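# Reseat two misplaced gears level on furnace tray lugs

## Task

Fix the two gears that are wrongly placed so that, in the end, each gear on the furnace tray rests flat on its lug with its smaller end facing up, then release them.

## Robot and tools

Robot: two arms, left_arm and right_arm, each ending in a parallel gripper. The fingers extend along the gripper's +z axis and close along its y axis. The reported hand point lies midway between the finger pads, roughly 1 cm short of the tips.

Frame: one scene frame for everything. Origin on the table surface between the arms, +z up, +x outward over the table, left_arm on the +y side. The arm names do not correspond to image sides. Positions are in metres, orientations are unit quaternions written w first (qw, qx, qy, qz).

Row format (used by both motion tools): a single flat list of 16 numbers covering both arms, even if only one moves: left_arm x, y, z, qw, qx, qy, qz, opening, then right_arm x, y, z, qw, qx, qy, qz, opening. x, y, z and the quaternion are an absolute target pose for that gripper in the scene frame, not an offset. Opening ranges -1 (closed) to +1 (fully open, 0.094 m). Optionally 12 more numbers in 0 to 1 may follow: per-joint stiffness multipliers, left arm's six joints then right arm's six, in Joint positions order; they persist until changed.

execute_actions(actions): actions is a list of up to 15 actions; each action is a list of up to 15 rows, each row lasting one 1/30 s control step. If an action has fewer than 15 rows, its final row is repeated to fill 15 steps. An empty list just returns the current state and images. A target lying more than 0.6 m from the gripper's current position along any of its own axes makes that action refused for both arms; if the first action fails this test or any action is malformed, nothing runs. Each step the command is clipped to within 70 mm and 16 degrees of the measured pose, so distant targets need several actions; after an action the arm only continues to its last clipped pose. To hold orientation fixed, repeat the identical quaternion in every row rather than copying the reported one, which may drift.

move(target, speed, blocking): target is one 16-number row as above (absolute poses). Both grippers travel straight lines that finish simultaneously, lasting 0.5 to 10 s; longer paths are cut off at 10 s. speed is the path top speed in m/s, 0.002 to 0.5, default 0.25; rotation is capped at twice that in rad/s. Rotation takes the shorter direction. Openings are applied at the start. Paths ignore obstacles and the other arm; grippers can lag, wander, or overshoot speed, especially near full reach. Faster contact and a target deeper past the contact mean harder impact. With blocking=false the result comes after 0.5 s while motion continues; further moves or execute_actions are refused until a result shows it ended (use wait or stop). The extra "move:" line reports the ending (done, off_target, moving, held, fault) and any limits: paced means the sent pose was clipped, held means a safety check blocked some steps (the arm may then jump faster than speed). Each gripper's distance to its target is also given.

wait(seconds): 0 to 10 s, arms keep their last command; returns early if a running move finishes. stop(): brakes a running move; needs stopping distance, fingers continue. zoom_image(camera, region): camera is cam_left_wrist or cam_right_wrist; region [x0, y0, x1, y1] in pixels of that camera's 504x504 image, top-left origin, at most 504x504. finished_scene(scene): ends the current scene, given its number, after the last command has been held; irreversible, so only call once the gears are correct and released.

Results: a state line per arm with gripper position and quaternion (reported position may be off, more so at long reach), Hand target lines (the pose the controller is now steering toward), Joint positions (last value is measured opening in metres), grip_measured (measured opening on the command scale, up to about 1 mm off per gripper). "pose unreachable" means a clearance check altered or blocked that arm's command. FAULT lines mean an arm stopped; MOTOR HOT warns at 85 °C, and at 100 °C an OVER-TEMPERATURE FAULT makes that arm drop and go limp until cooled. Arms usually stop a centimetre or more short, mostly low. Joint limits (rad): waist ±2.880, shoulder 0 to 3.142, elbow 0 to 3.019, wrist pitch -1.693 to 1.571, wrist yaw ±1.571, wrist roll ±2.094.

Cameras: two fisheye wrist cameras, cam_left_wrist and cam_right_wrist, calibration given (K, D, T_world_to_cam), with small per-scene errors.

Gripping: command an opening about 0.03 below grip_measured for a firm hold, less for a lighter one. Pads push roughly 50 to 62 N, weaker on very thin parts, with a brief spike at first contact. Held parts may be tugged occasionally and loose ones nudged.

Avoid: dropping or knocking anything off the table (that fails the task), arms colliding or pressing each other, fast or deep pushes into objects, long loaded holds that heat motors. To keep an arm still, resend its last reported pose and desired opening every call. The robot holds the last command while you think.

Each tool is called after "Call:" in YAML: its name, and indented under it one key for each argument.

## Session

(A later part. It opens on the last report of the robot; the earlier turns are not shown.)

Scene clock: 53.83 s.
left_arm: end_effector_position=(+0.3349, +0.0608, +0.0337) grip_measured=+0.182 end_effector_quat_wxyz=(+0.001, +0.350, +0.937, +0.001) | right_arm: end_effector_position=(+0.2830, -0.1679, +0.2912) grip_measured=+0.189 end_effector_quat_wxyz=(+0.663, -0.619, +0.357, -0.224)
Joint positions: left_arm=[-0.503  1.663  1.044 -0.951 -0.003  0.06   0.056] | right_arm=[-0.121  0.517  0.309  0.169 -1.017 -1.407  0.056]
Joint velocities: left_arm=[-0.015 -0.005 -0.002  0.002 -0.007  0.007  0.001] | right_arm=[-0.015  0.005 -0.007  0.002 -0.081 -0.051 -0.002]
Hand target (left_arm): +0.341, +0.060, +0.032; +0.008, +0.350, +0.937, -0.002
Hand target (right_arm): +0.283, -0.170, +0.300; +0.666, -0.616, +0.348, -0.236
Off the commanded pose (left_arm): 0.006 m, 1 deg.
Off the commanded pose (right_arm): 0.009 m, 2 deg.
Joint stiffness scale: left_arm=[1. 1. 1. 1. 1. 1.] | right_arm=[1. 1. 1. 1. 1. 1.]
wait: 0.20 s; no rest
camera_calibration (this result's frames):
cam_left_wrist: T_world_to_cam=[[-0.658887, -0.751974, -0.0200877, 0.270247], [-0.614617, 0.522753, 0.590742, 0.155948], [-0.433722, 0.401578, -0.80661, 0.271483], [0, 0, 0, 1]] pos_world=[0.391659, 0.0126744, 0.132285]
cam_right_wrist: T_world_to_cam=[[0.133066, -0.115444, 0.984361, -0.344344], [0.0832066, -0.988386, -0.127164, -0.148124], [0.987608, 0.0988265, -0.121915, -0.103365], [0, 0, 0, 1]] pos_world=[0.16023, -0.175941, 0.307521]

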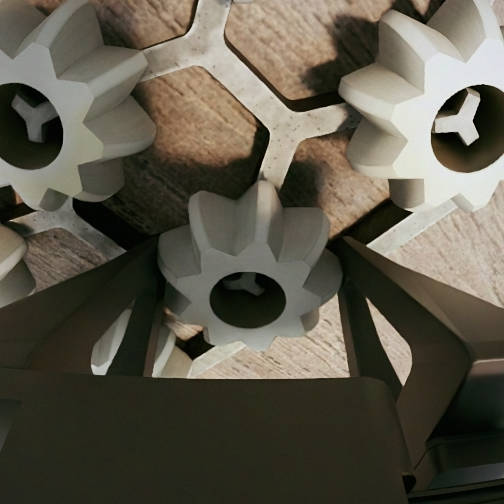

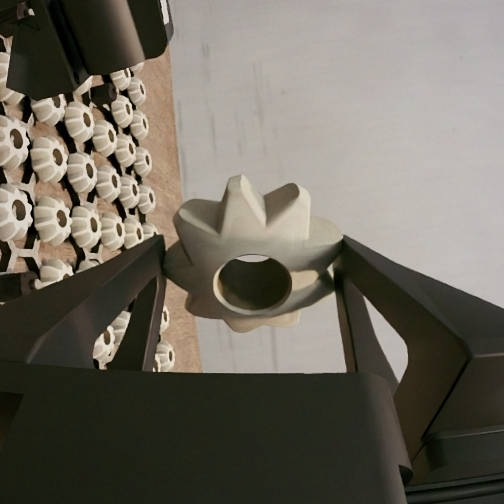

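Call:
execute_actions:
  actions:
    - [[0.3408,0.0594,0.0313,0.0076,0.3502,0.9367,-0.0023,0.149,0.283,-0.17,0.30,0.6665,-0.6154,0.3481,-0.2360,0.153],[0.3408,0.0594,0.0308,0.0076,0.3502,0.9367,-0.0023,0.149,0.283,-0.17,0.30,0.6665,-0.6154,0.3481,-0.2360,0.153],[0.3408,0.0594,0.0303,0.0076,0.3502,0.9367,-0.0023,0.149,0.283,-0.17,0.30,0.6665,-0.6154,0.3481,-0.2360,0.153],[0.3408,0.0594,0.0298,0.0076,0.3502,0.9367,-0.0023,0.149,0.283,-0.17,0.30,0.6665,-0.6154,0.3481,-0.2360,0.153],[0.3408,0.0594,0.0298,0.0076,0.3502,0.9367,-0.0023,0.149,0.283,-0.17,0.30,0.6665,-0.6154,0.3481,-0.2360,0.153],[0.3408,0.0594,0.0298,0.0076,0.3502,0.9367,-0.0023,0.16,0.283,-0.17,0.30,0.6665,-0.6154,0.3481,-0.2360,0.153],[0.3408,0.0594,0.0298,0.0076,0.3502,0.9367,-0.0023,0.172,0.283,-0.17,0.30,0.6665,-0.6154,0.3481,-0.2360,0.153],[0.3408,0.0594,0.0298,0.0076,0.3502,0.9367,-0.0023,0.185,0.283,-0.17,0.30,0.6665,-0.6154,0.3481,-0.2360,0.153],[0.3408,0.0594,0.0298,0.0076,0.3502,0.9367,-0.0023,0.20,0.283,-0.17,0.30,0.6665,-0.6154,0.3481,-0.2360,0.153],[0.3408,0.0594,0.0298,0.0076,0.3502,0.9367,-0.0023,0.23,0.283,-0.17,0.30,0.6665,-0.6154,0.3481,-0.2360,0.153],[0.3445,0.0566,0.0357,0.0155,0.3501,0.9365,-0.0047,0.28,0.283,-0.17,0.30,0.6665,-0.6154,0.3481,-0.2360,0.153],[0.3482,0.0537,0.0415,0.0234,0.3500,0.9363,-0.0071,0.35,0.283,-0.17,0.30,0.6665,-0.6154,0.3481,-0.2360,0.153],[0.3519,0.0509,0.0474,0.0313,0.3500,0.9361,-0.0096,0.42,0.283,-0.17,0.30,0.6665,-0.6154,0.3481,-0.2360,0.153],[0.3556,0.0481,0.0533,0.0392,0.3499,0.9358,-0.0120,0.49,0.283,-0.17,0.30,0.6665,-0.6154,0.3481,-0.2360,0.153],[0.3593,0.0452,0.0591,0.0471,0.3498,0.9356,-0.0144,0.55,0.283,-0.17,0.30,0.6665,-0.6154,0.3481,-0.2360,0.153]]
    - [[0.363,0.0424,0.065,0.055,0.3497,0.9354,-0.0168,0.55,0.283,-0.17,0.30,0.6665,-0.6154,0.3481,-0.2360,0.153],[0.363,0.0424,0.067,0.055,0.3497,0.9354,-0.0168,0.55,0.283,-0.17,0.30,0.6665,-0.6154,0.3481,-0.2360,0.153],[0.363,0.0424,0.0695,0.055,0.3497,0.9354,-0.0168,0.55,0.283,-0.17,0.30,0.6665,-0.6154,0.3481,-0.2360,0.153],[0.363,0.0424,0.072,0.055,0.3497,0.9354,-0.0168,0.55,0.283,-0.17,0.30,0.6665,-0.6154,0.3481,-0.2360,0.153],[0.363,0.0424,0.075,0.055,0.3497,0.9354,-0.0168,0.55,0.283,-0.17,0.30,0.6665,-0.6154,0.3481,-0.2360,0.153],[0.363,0.0424,0.078,0.055,0.3497,0.9354,-0.0168,0.55,0.283,-0.17,0.30,0.6665,-0.6154,0.3481,-0.2360,0.153],[0.363,0.0424,0.081,0.055,0.3497,0.9354,-0.0168,0.55,0.283,-0.17,0.30,0.6665,-0.6154,0.3481,-0.2360,0.153],[0.363,0.0424,0.084,0.055,0.3497,0.9354,-0.0168,0.55,0.283,-0.17,0.30,0.6665,-0.6154,0.3481,-0.2360,0.153],[0.363,0.0424,0.087,0.055,0.3497,0.9354,-0.0168,0.55,0.283,-0.17,0.30,0.6665,-0.6154,0.3481,-0.2360,0.153],[0.363,0.0424,0.090,0.055,0.3497,0.9354,-0.0168,0.55,0.283,-0.17,0.30,0.6665,-0.6154,0.3481,-0.2360,0.153],[0.363,0.0424,0.093,0.055,0.3497,0.9354,-0.0168,0.55,0.283,-0.17,0.30,0.6665,-0.6154,0.3481,-0.2360,0.153],[0.363,0.0424,0.096,0.055,0.3497,0.9354,-0.0168,0.55,0.283,-0.17,0.30,0.6665,-0.6154,0.3481,-0.2360,0.153],[0.363,0.0424,0.099,0.055,0.3497,0.9354,-0.0168,0.55,0.283,-0.17,0.30,0.6665,-0.6154,0.3481,-0.2360,0.153],[0.363,0.0424,0.102,0.055,0.3497,0.9354,-0.0168,0.55,0.283,-0.17,0.30,0.6665,-0.6154,0.3481,-0.2360,0.153],[0.363,0.0424,0.105,0.055,0.3497,0.9354,-0.0168,0.55,0.283,-0.17,0.30,0.6665,-0.6154,0.3481,-0.2360,0.153]]

Scene clock: 58.07 s.
left_arm: end_effector_position=(+0.3458, +0.0523, +0.0684) grip_measured=+0.548 end_effector_quat_wxyz=(+0.026, +0.351, +0.936, -0.007) | right_arm: end_effector_position=(+0.2830, -0.1679, +0.2912) grip_measured=+0.189 end_effector_quat_wxyz=(+0.663, -0.619, +0.357, -0.224)
Joint positions: left_arm=[-0.503  1.614  1.087 -0.991 -0.002  0.061  0.073] | right_arm=[-0.121  0.517  0.309  0.169 -1.017 -1.407  0.056]
Joint velocities: left_arm=[-0.015 -0.132  0.139 -0.237 -0.022  0.022 -0.002] | right_arm=[-0.005  0.005 -0.002  0.027  0.022  0.037  0.   ]
Hand target (left_arm): +0.362, +0.044, +0.105; +0.055, +0.350, +0.935, -0.017
Hand target (right_arm): +0.283, -0.170, +0.300; +0.666, -0.616, +0.348, -0.236
Off the commanded pose (left_arm): 0.042 m, 4 deg.
Off the commanded pose (right_arm): 0.009 m, 2 deg.
Joint stiffness scale: left_arm=[1. 1. 1. 1. 1. 1.] | right_arm=[1. 1. 1. 1. 1. 1.]
camera_calibration (this result's frames):
cam_left_wrist: T_world_to_cam=[[-0.658859, -0.751912, -0.0230789, 0.271943], [-0.637626, 0.541912, 0.547507, 0.15647], [-0.399171, 0.375446, -0.836483, 0.299027], [0, 0, 0, 1]] pos_world=[0.398305, 0.00741604, 0.170738]
cam_right_wrist: T_world_to_cam=[[0.133066, -0.115444, 0.984361, -0.344344], [0.0832066, -0.988386, -0.127164, -0.148124], [0.987608, 0.0988265, -0.121915, -0.103365], [0, 0, 0, 1]] pos_world=[0.16023, -0.175941, 0.307521]

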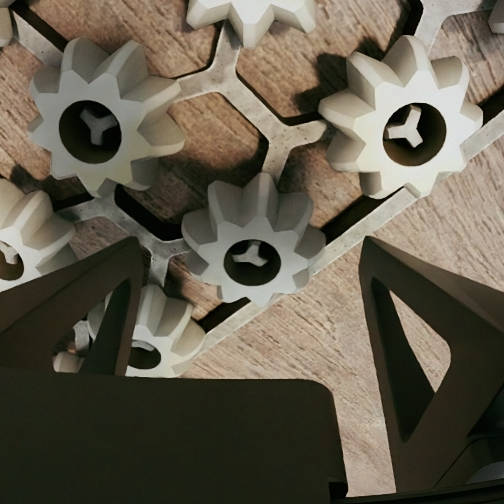

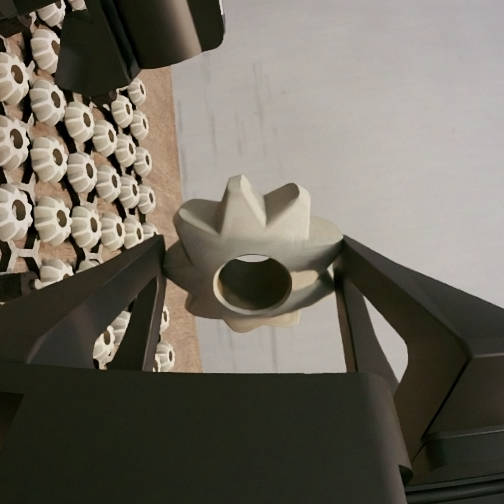

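Call:
execute_actions:
  actions:
    - [[0.3623,0.0425,0.1057,0.0580,0.3495,0.9349,-0.0217,0.55,0.2828,-0.1691,0.30,0.6668,-0.6159,0.3473,-0.2351,0.153],[0.3616,0.0426,0.1063,0.0614,0.3494,0.9347,-0.0230,0.55,0.2826,-0.1683,0.30,0.6671,-0.6163,0.3465,-0.2342,0.153],[0.3610,0.0426,0.1070,0.0647,0.3494,0.9344,-0.0242,0.55,0.2823,-0.1674,0.30,0.6675,-0.6168,0.3456,-0.2333,0.153],[0.3603,0.0427,0.1076,0.0681,0.3493,0.9342,-0.0255,0.55,0.2821,-0.1666,0.30,0.6678,-0.6172,0.3448,-0.2324,0.153],[0.3596,0.0428,0.1083,0.0714,0.3492,0.9340,-0.0267,0.55,0.2819,-0.1657,0.30,0.6681,-0.6177,0.3440,-0.2315,0.153],[0.3576,0.0431,0.1103,0.0810,0.3488,0.9330,-0.0303,0.55,0.2813,-0.1635,0.30,0.6690,-0.6190,0.3416,-0.2289,0.153],[0.3556,0.0433,0.1122,0.0906,0.3484,0.9320,-0.0339,0.55,0.2806,-0.1613,0.30,0.6699,-0.6204,0.3391,-0.2263,0.153],[0.3537,0.0436,0.1142,0.1003,0.3481,0.9310,-0.0375,0.55,0.2800,-0.1591,0.30,0.6707,-0.6217,0.3367,-0.2236,0.153],[0.3517,0.0438,0.1161,0.1099,0.3477,0.9300,-0.0411,0.55,0.2793,-0.1569,0.30,0.6716,-0.6231,0.3342,-0.2210,0.153],[0.3497,0.0441,0.1181,0.1195,0.3473,0.9290,-0.0447,0.55,0.2787,-0.1547,0.30,0.6725,-0.6244,0.3318,-0.2184,0.153],[0.3466,0.0445,0.1212,0.1342,0.3484,0.9257,-0.0507,0.55,0.2775,-0.1513,0.30,0.6738,-0.6264,0.3279,-0.2142,0.153],[0.3434,0.0449,0.1243,0.1488,0.3496,0.9224,-0.0567,0.55,0.2764,-0.1478,0.30,0.6751,-0.6284,0.3239,-0.2100,0.153],[0.3403,0.0453,0.1273,0.1635,0.3507,0.9191,-0.0626,0.55,0.2752,-0.1444,0.30,0.6764,-0.6304,0.3200,-0.2057,0.153],[0.3371,0.0457,0.1304,0.1781,0.3519,0.9158,-0.0686,0.55,0.2741,-0.1409,0.30,0.6777,-0.6324,0.3160,-0.2015,0.153],[0.3340,0.0461,0.1335,0.1928,0.3530,0.9125,-0.0746,0.55,0.2729,-0.1375,0.30,0.6790,-0.6344,0.3121,-0.1973,0.153]]
    - [[0.3299,0.0466,0.1376,0.2103,0.3569,0.9053,-0.0835,0.56,0.2710,-0.1331,0.30,0.6805,-0.6368,0.3069,-0.1918,0.153],[0.3258,0.0472,0.1416,0.2278,0.3608,0.8981,-0.0924,0.57,0.2692,-0.1288,0.30,0.6820,-0.6393,0.3017,-0.1862,0.153],[0.3217,0.0477,0.1457,0.2454,0.3648,0.8909,-0.1014,0.58,0.2673,-0.1244,0.30,0.6834,-0.6417,0.2965,-0.1807,0.153],[0.3176,0.0483,0.1497,0.2629,0.3687,0.8837,-0.1103,0.59,0.2655,-0.1201,0.30,0.6849,-0.6442,0.2913,-0.1751,0.153],[0.3135,0.0488,0.1538,0.2804,0.3726,0.8765,-0.1192,0.6,0.2636,-0.1157,0.30,0.6864,-0.6466,0.2861,-0.1696,0.153],[0.3087,0.0494,0.1585,0.2979,0.3779,0.8652,-0.1312,0.6,0.2610,-0.1108,0.30,0.6879,-0.6492,0.2799,-0.1631,0.153],[0.3039,0.0500,0.1632,0.3155,0.3833,0.8540,-0.1432,0.6,0.2584,-0.1059,0.30,0.6893,-0.6517,0.2737,-0.1565,0.153],[0.2992,0.0507,0.1679,0.3330,0.3886,0.8427,-0.1552,0.6,0.2559,-0.1011,0.30,0.6908,-0.6543,0.2676,-0.1500,0.153],[0.2944,0.0513,0.1726,0.3506,0.3940,0.8315,-0.1672,0.6,0.2533,-0.0962,0.30,0.6922,-0.6568,0.2614,-0.1434,0.153],[0.2896,0.0519,0.1773,0.3681,0.3993,0.8202,-0.1792,0.6,0.2507,-0.0913,0.30,0.6937,-0.6594,0.2552,-0.1369,0.153],[0.2845,0.0526,0.1823,0.3830,0.4046,0.8057,-0.1938,0.6,0.2474,-0.0864,0.30,0.6949,-0.6618,0.2484,-0.1298,0.153],[0.2794,0.0532,0.1874,0.3979,0.4099,0.7913,-0.2083,0.6,0.2441,-0.0814,0.30,0.6961,-0.6642,0.2417,-0.1227,0.153],[0.2742,0.0539,0.1924,0.4127,0.4153,0.7768,-0.2229,0.6,0.2409,-0.0765,0.30,0.6973,-0.6667,0.2349,-0.1156,0.153],[0.2691,0.0545,0.1975,0.4276,0.4206,0.7624,-0.2374,0.6,0.2376,-0.0715,0.30,0.6985,-0.6691,0.2282,-0.1085,0.153],[0.2640,0.0552,0.2025,0.4425,0.4259,0.7479,-0.2520,0.6,0.2343,-0.0666,0.30,0.6997,-0.6715,0.2214,-0.1014,0.153]]
    - [[0.2589,0.0559,0.2075,0.4527,0.4301,0.7321,-0.2676,0.6,0.2305,-0.0620,0.30,0.7006,-0.6736,0.2145,-0.0943,0.153],[0.2538,0.0565,0.2126,0.4630,0.4344,0.7164,-0.2832,0.6,0.2268,-0.0574,0.30,0.7014,-0.6756,0.2076,-0.0872,0.153],[0.2486,0.0572,0.2176,0.4732,0.4386,0.7006,-0.2987,0.6,0.2230,-0.0529,0.30,0.7023,-0.6777,0.2008,-0.0800,0.153],[0.2435,0.0578,0.2227,0.4835,0.4429,0.6849,-0.3143,0.6,0.2193,-0.0483,0.30,0.7031,-0.6797,0.1939,-0.0729,0.153],[0.2384,0.0585,0.2277,0.4937,0.4471,0.6691,-0.3299,0.6,0.2155,-0.0437,0.30,0.7040,-0.6818,0.1870,-0.0658,0.153],[0.2336,0.0591,0.2324,0.4986,0.4503,0.6544,-0.3444,0.6,0.2116,-0.0398,0.30,0.7045,-0.6834,0.1805,-0.0591,0.153],[0.2288,0.0597,0.2371,0.5035,0.4534,0.6398,-0.3590,0.6,0.2077,-0.0359,0.30,0.7049,-0.6850,0.1740,-0.0524,0.153],[0.2241,0.0604,0.2419,0.5085,0.4566,0.6251,-0.3735,0.6,0.2038,-0.0320,0.30,0.7054,-0.6867,0.1674,-0.0457,0.153],[0.2193,0.0610,0.2466,0.5134,0.4597,0.6105,-0.3881,0.6,0.1999,-0.0281,0.30,0.7058,-0.6883,0.1609,-0.0390,0.153],[0.2145,0.0616,0.2513,0.5183,0.4629,0.5958,-0.4026,0.6,0.1960,-0.0242,0.30,0.7063,-0.6899,0.1544,-0.0323,0.153],[0.2104,0.0621,0.2553,0.5186,0.4658,0.5844,-0.4142,0.6,0.1924,-0.0212,0.30,0.7064,-0.6910,0.1488,-0.0266,0.153],[0.2063,0.0627,0.2594,0.5189,0.4686,0.5729,-0.4258,0.6,0.1887,-0.0181,0.30,0.7066,-0.6922,0.1431,-0.0208,0.153],[0.2022,0.0632,0.2634,0.5192,0.4715,0.5615,-0.4373,0.6,0.1851,-0.0151,0.30,0.7067,-0.6933,0.1375,-0.0151,0.153],[0.1981,0.0638,0.2675,0.5195,0.4743,0.5500,-0.4489,0.6,0.1814,-0.0120,0.30,0.7069,-0.6945,0.1318,-0.0093,0.153],[0.1940,0.0643,0.2715,0.5198,0.4772,0.5386,-0.4605,0.6,0.1778,-0.0090,0.30,0.7070,-0.6956,0.1262,-0.0036,0.153]]
    - [[0.1909,0.0647,0.2746,0.5168,0.4808,0.5318,-0.4675,0.6,0.1748,-0.0069,0.30,0.7070,-0.6963,0.1219,0.0008,0.153],[0.1877,0.0651,0.2777,0.5137,0.4844,0.5250,-0.4744,0.6,0.1719,-0.0048,0.30,0.7069,-0.6970,0.1175,0.0052,0.153],[0.1846,0.0655,0.2807,0.5107,0.4881,0.5182,-0.4814,0.6,0.1689,-0.0026,0.30,0.7069,-0.6978,0.1132,0.0097,0.153],[0.1814,0.0659,0.2838,0.5076,0.4917,0.5114,-0.4883,0.6,0.1660,-0.0005,0.30,0.7068,-0.6985,0.1088,0.0141,0.153],[0.1783,0.0663,0.2869,0.5046,0.4953,0.5046,-0.4953,0.6,0.1630,0.0016,0.30,0.7068,-0.6992,0.1045,0.0185,0.153],[0.1763,0.0666,0.2889,0.5013,0.4986,0.5013,-0.4986,0.6,0.1611,0.0028,0.30,0.7067,-0.6996,0.1018,0.0213,0.153],[0.1743,0.0668,0.2908,0.4980,0.5019,0.4980,-0.5019,0.6,0.1592,0.0041,0.30,0.7066,-0.7000,0.0990,0.0240,0.153],[0.1724,0.0671,0.2928,0.4947,0.5051,0.4947,-0.5051,0.6,0.1572,0.0053,0.30,0.7065,-0.7004,0.0963,0.0268,0.153],[0.1704,0.0673,0.2947,0.4914,0.5084,0.4914,-0.5084,0.6,0.1553,0.0066,0.30,0.7064,-0.7008,0.0935,0.0295,0.153],[0.1684,0.0676,0.2967,0.4881,0.5117,0.4881,-0.5117,0.6,0.1534,0.0078,0.30,0.7063,-0.7012,0.0908,0.0323,0.153],[0.1677,0.0677,0.2974,0.4869,0.5128,0.4869,-0.5128,0.6,0.1527,0.0082,0.30,0.7063,-0.7013,0.0899,0.0332,0.153],[0.1670,0.0678,0.2980,0.4857,0.5139,0.4857,-0.5139,0.6,0.1521,0.0086,0.30,0.7062,-0.7014,0.0889,0.0342,0.153],[0.1664,0.0678,0.2987,0.4846,0.5149,0.4846,-0.5149,0.6,0.1514,0.0091,0.30,0.7062,-0.7016,0.0880,0.0351,0.153],[0.1657,0.0679,0.2993,0.4834,0.5160,0.4834,-0.5160,0.6,0.1508,0.0095,0.30,0.7061,-0.7017,0.0870,0.0361,0.153],[0.165,0.068,0.30,0.4822,0.5171,0.4822,-0.5171,0.6,0.1501,0.0099,0.30,0.7061,-0.7018,0.0861,0.0370,0.153]]

Call:
wait:
  seconds: 0.3

Scene clock: 64.87 s.
left_arm: end_effector_position=(+0.1626, +0.0670, +0.2806) grip_measured=+0.598 end_effector_quat_wxyz=(+0.466, +0.517, +0.496, -0.519) | right_arm: end_effector_position=(+0.1558, +0.0088, +0.2931) grip_measured=+0.189 end_effector_quat_wxyz=(+0.701, -0.706, +0.096, +0.039)
Joint positions: left_arm=[-0.288  0.692  0.334  0.285  1.202  0.035  0.075] | right_arm=[ 0.59   0.487  0.303  0.154 -1.076 -1.407  0.056]
Joint velocities: left_arm=[-0.015 -0.015  0.007 -0.007  0.183 -0.095 -0.001] | right_arm=[ 0.063 -0.005 -0.012 -0.017  0.022 -0.037  0.001]
Hand target (left_arm): +0.164, +0.068, +0.299; +0.481, +0.519, +0.483, -0.516
Hand target (right_arm): +0.150, +0.009, +0.300; +0.706, -0.702, +0.086, +0.037
Off the commanded pose (left_arm): 0.020 m, 2 deg.
Off the commanded pose (right_arm): 0.009 m, 1 deg.
Joint stiffness scale: left_arm=[1. 1. 1. 1. 1. 1.] | right_arm=[1. 1. 1. 1. 1. 1.]
camera_calibration (this result's frames):
cam_left_wrist: T_world_to_cam=[[-0.998042, 0.0555529, 0.0287445, 0.153641], [0.0113699, 0.613025, -0.789981, 0.180543], [-0.0615068, -0.788108, -0.612457, 0.358125], [0, 0, 0, 1]] pos_world=[0.173315, 0.163028, 0.357545]
cam_right_wrist: T_world_to_cam=[[0.167933, 0.00378037, 0.985791, -0.31578], [0.748911, -0.650758, -0.125084, -0.0699421], [0.641038, 0.759276, -0.112115, 0.0504221], [0, 0, 0, 1]] pos_world=[0.0730878, -0.0826058, 0.308198]

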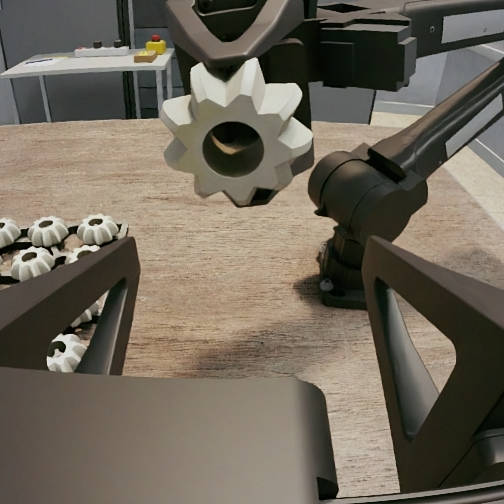

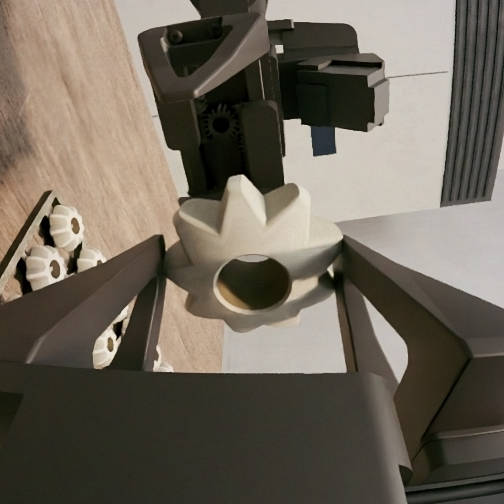

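Scene clock: 65.17 s.
left_arm: end_effector_position=(+0.1615, +0.0673, +0.2814) grip_measured=+0.598 end_effector_quat_wxyz=(+0.464, +0.516, +0.496, -0.522) | right_arm: end_effector_position=(+0.1550, +0.0093, +0.2930) grip_measured=+0.189 end_effector_quat_wxyz=(+0.701, -0.706, +0.095, +0.040)
Joint positions: left_arm=[-0.288  0.689  0.334  0.285  1.207  0.027  0.075] | right_arm=[ 0.594  0.487  0.303  0.154 -1.076 -1.407  0.056]
Joint velocities: left_arm=[-0.015 -0.005  0.002 -0.022  0.051  0.037  0.   ] | right_arm=[-0.005 -0.024 -0.007  0.007  0.022 -0.095 -0.001]
Hand target (left_arm): +0.164, +0.069, +0.299; +0.481, +0.519, +0.483, -0.515
Hand target (right_arm): +0.150, +0.009, +0.300; +0.706, -0.702, +0.086, +0.037
Off the commanded pose (left_arm): 0.019 m, 3 deg.
Off the commanded pose (right_arm): 0.009 m, 1 deg.
Joint stiffness scale: left_arm=[1. 1. 1. 1. 1. 1.] | right_arm=[1. 1. 1. 1. 1. 1.]
wait: 0.30 s; at rest by 0.17 s
camera_calibration (this result's frames):
cam_left_wrist: T_world_to_cam=[[-0.997642, 0.059153, 0.0347936, 0.15056], [0.0087302, 0.612268, -0.790602, 0.181642], [-0.0680695, -0.788434, -0.611341, 0.359564], [0, 0, 0, 1]] pos_world=[0.173095, 0.163373, 0.358184]
cam_right_wrist: T_world_to_cam=[[0.168262, 0.00450959, 0.985732, -0.315626], [0.751098, -0.648202, -0.125245, -0.0692747], [0.638389, 0.761455, -0.112455, 0.0509961], [0, 0, 0, 1]] pos_world=[0.0725848, -0.0823119, 0.308181]

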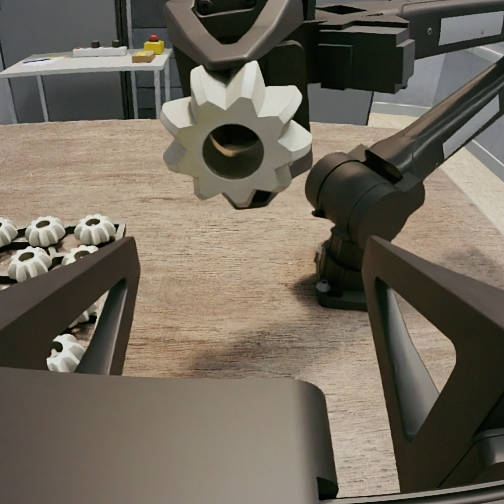

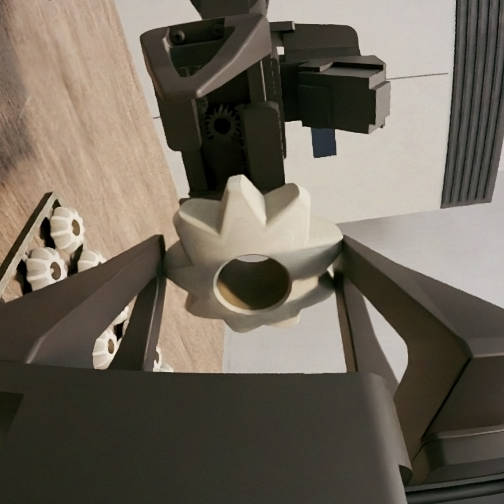

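Call:
zoom_image:
  camera: "cam_left_wrist"
  region: [140, 40, 340, 230]

Region (140, 40, 340, 230) of cam_left_wrist's 504x504 image, scaled by 2.520, with more detail than that image has; it fills the top 479 rows of this view, and the rest is white.

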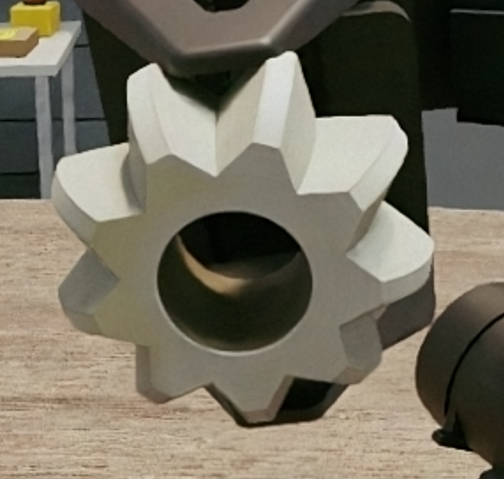

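Call:
execute_actions:
  actions:
    - [[0.1652,0.0670,0.3012,0.4836,0.5168,0.4808,-0.5174,0.6,0.1501,0.0099,0.30,0.7061,-0.7018,0.0861,0.0370,0.153],[0.1654,0.0657,0.3025,0.4850,0.5164,0.4795,-0.5178,0.6,0.1501,0.0099,0.30,0.7061,-0.7018,0.0861,0.0370,0.153],[0.1656,0.0642,0.3037,0.4864,0.5161,0.4781,-0.5181,0.6,0.1501,0.0099,0.30,0.7061,-0.7018,0.0861,0.0370,0.153],[0.1658,0.0626,0.3050,0.4877,0.5157,0.4768,-0.5184,0.6,0.1501,0.0099,0.30,0.7061,-0.7018,0.0861,0.0370,0.153],[0.1660,0.0610,0.3062,0.4891,0.5154,0.4754,-0.5188,0.6,0.1501,0.0099,0.30,0.7061,-0.7018,0.0861,0.0370,0.153],[0.1662,0.0594,0.3075,0.4905,0.5150,0.4741,-0.5191,0.6,0.1501,0.0099,0.30,0.7061,-0.7018,0.0861,0.0370,0.153],[0.1664,0.0578,0.3087,0.4919,0.5147,0.4727,-0.5194,0.6,0.1501,0.0099,0.30,0.7061,-0.7018,0.0861,0.0370,0.153],[0.1666,0.0562,0.3100,0.4933,0.5143,0.4713,-0.5198,0.6,0.1501,0.0099,0.30,0.7061,-0.7018,0.0861,0.0370,0.153],[0.1668,0.0546,0.3112,0.4947,0.5140,0.4700,-0.5201,0.6,0.1501,0.0099,0.30,0.7061,-0.7018,0.0861,0.0370,0.153],[0.1670,0.0530,0.3125,0.4960,0.5136,0.4686,-0.5204,0.6,0.1501,0.0099,0.30,0.7061,-0.7018,0.0861,0.0370,0.153],[0.1672,0.0514,0.3137,0.4974,0.5133,0.4673,-0.5208,0.6,0.1501,0.0099,0.30,0.7061,-0.7018,0.0861,0.0370,0.153],[0.1674,0.0500,0.3150,0.4988,0.5129,0.4659,-0.5211,0.6,0.1501,0.0099,0.30,0.7061,-0.7018,0.0861,0.0370,0.153]]

Call:
wait:
  seconds: 0.2

Scene clock: 67.60 s.
left_arm: end_effector_position=(+0.1611, +0.0561, +0.2941) grip_measured=+0.598 end_effector_quat_wxyz=(+0.485, +0.511, +0.481, -0.521) | right_arm: end_effector_position=(+0.1544, +0.0098, +0.2930) grip_measured=+0.189 end_effector_quat_wxyz=(+0.701, -0.706, +0.094, +0.041)
Joint positions: left_arm=[-0.341  0.706  0.334  0.407  1.142 -0.038  0.075] | right_arm=[ 0.596  0.487  0.303  0.154 -1.076 -1.406  0.056]
Joint velocities: left_arm=[-0.044  0.083  0.017  0.061 -0.081 -0.066  0.001] | right_arm=[ 0.005  0.005 -0.012 -0.012  0.007 -0.037 -0.   ]
Hand target (left_arm): +0.166, +0.051, +0.314; +0.498, +0.514, +0.466, -0.521
Hand target (right_arm): +0.150, +0.010, +0.300; +0.706, -0.702, +0.086, +0.037
Off the commanded pose (left_arm): 0.023 m, 2 deg.
Off the commanded pose (right_arm): 0.008 m, 1 deg.
Joint stiffness scale: left_arm=[1. 1. 1. 1. 1. 1.] | right_arm=[1. 1. 1. 1. 1. 1.]
camera_calibration (this result's frames):
cam_left_wrist: T_world_to_cam=[[-0.998821, 0.0484749, 0.00244453, 0.160663], [0.0260998, 0.578884, -0.814992, 0.204822], [-0.0409217, -0.813968, -0.579467, 0.346166], [0, 0, 0, 1]] pos_world=[0.169294, 0.155412, 0.367127]
cam_right_wrist: T_world_to_cam=[[0.168622, 0.00487622, 0.985669, -0.315571], [0.752529, -0.646483, -0.12554, -0.0687092], [0.636606, 0.762913, -0.112681, 0.0513539], [0, 0, 0, 1]] pos_world=[0.0722257, -0.0820591, 0.308209]

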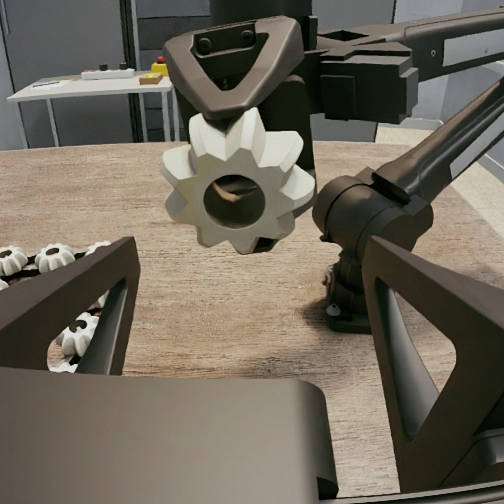

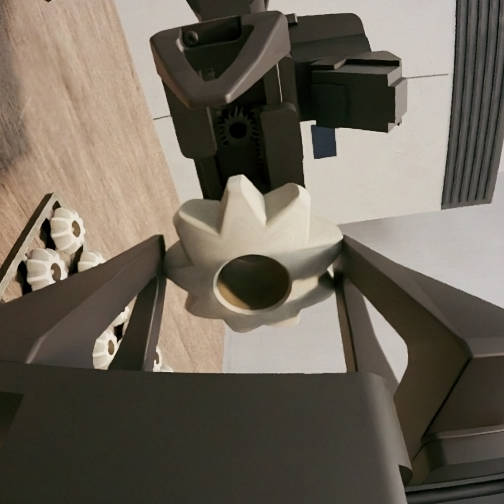

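Scene clock: 67.80 s.
left_arm: end_effector_position=(+0.1616, +0.0555, +0.2936) grip_measured=+0.598 end_effector_quat_wxyz=(+0.483, +0.509, +0.483, -0.523) | right_arm: end_effector_position=(+0.1544, +0.0098, +0.2930) grip_measured=+0.189 end_effector_quat_wxyz=(+0.701, -0.706, +0.094, +0.041)
Joint positions: left_arm=[-0.342  0.71   0.334  0.411  1.141 -0.046  0.075] | right_arm=[ 0.596  0.487  0.303  0.154 -1.076 -1.406  0.056]
Joint velocities: left_arm=[-0.005 -0.015 -0.007 -0.012 -0.095  0.022  0.   ] | right_arm=[-0.015 -0.005 -0.027 -0.017  0.022 -0.007 -0.001]
Hand target (left_arm): +0.166, +0.051, +0.314; +0.498, +0.514, +0.466, -0.520
Hand target (right_arm): +0.150, +0.010, +0.300; +0.706, -0.702, +0.086, +0.037
Off the commanded pose (left_arm): 0.023 m, 3 deg.
Off the commanded pose (right_arm): 0.008 m, 1 deg.
Joint stiffness scale: left_arm=[1. 1. 1. 1. 1. 1.] | right_arm=[1. 1. 1. 1. 1. 1.]
wait: 0.20 s; at rest by 0.17 s
camera_calibration (this result's frames):
cam_left_wrist: T_world_to_cam=[[-0.998768, 0.0485839, 0.0100893, 0.158956], [0.0199457, 0.579262, -0.814898, 0.205661], [-0.0454353, -0.813693, -0.579517, 0.346173], [0, 0, 0, 1]] pos_world=[0.170386, 0.154824, 0.366602]
cam_right_wrist: T_world_to_cam=[[0.168622, 0.00487622, 0.985669, -0.315571], [0.752529, -0.646483, -0.12554, -0.0687092], [0.636606, 0.762913, -0.112681, 0.0513539], [0, 0, 0, 1]] pos_world=[0.0722257, -0.0820591, 0.308209]

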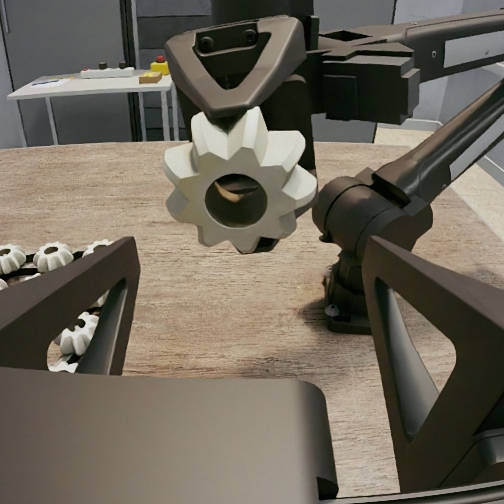

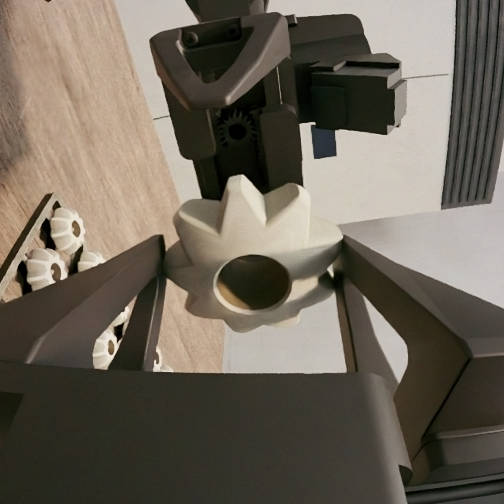

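Call:
zoom_image:
  camera: "cam_left_wrist"
  region: [140, 85, 340, 275]

Region (140, 85, 340, 275) of cam_left_wrist's 504x504 image, scaled by 2.520, with more detail than that image has; it fills the top 479 rows of this view, and the rest is white.

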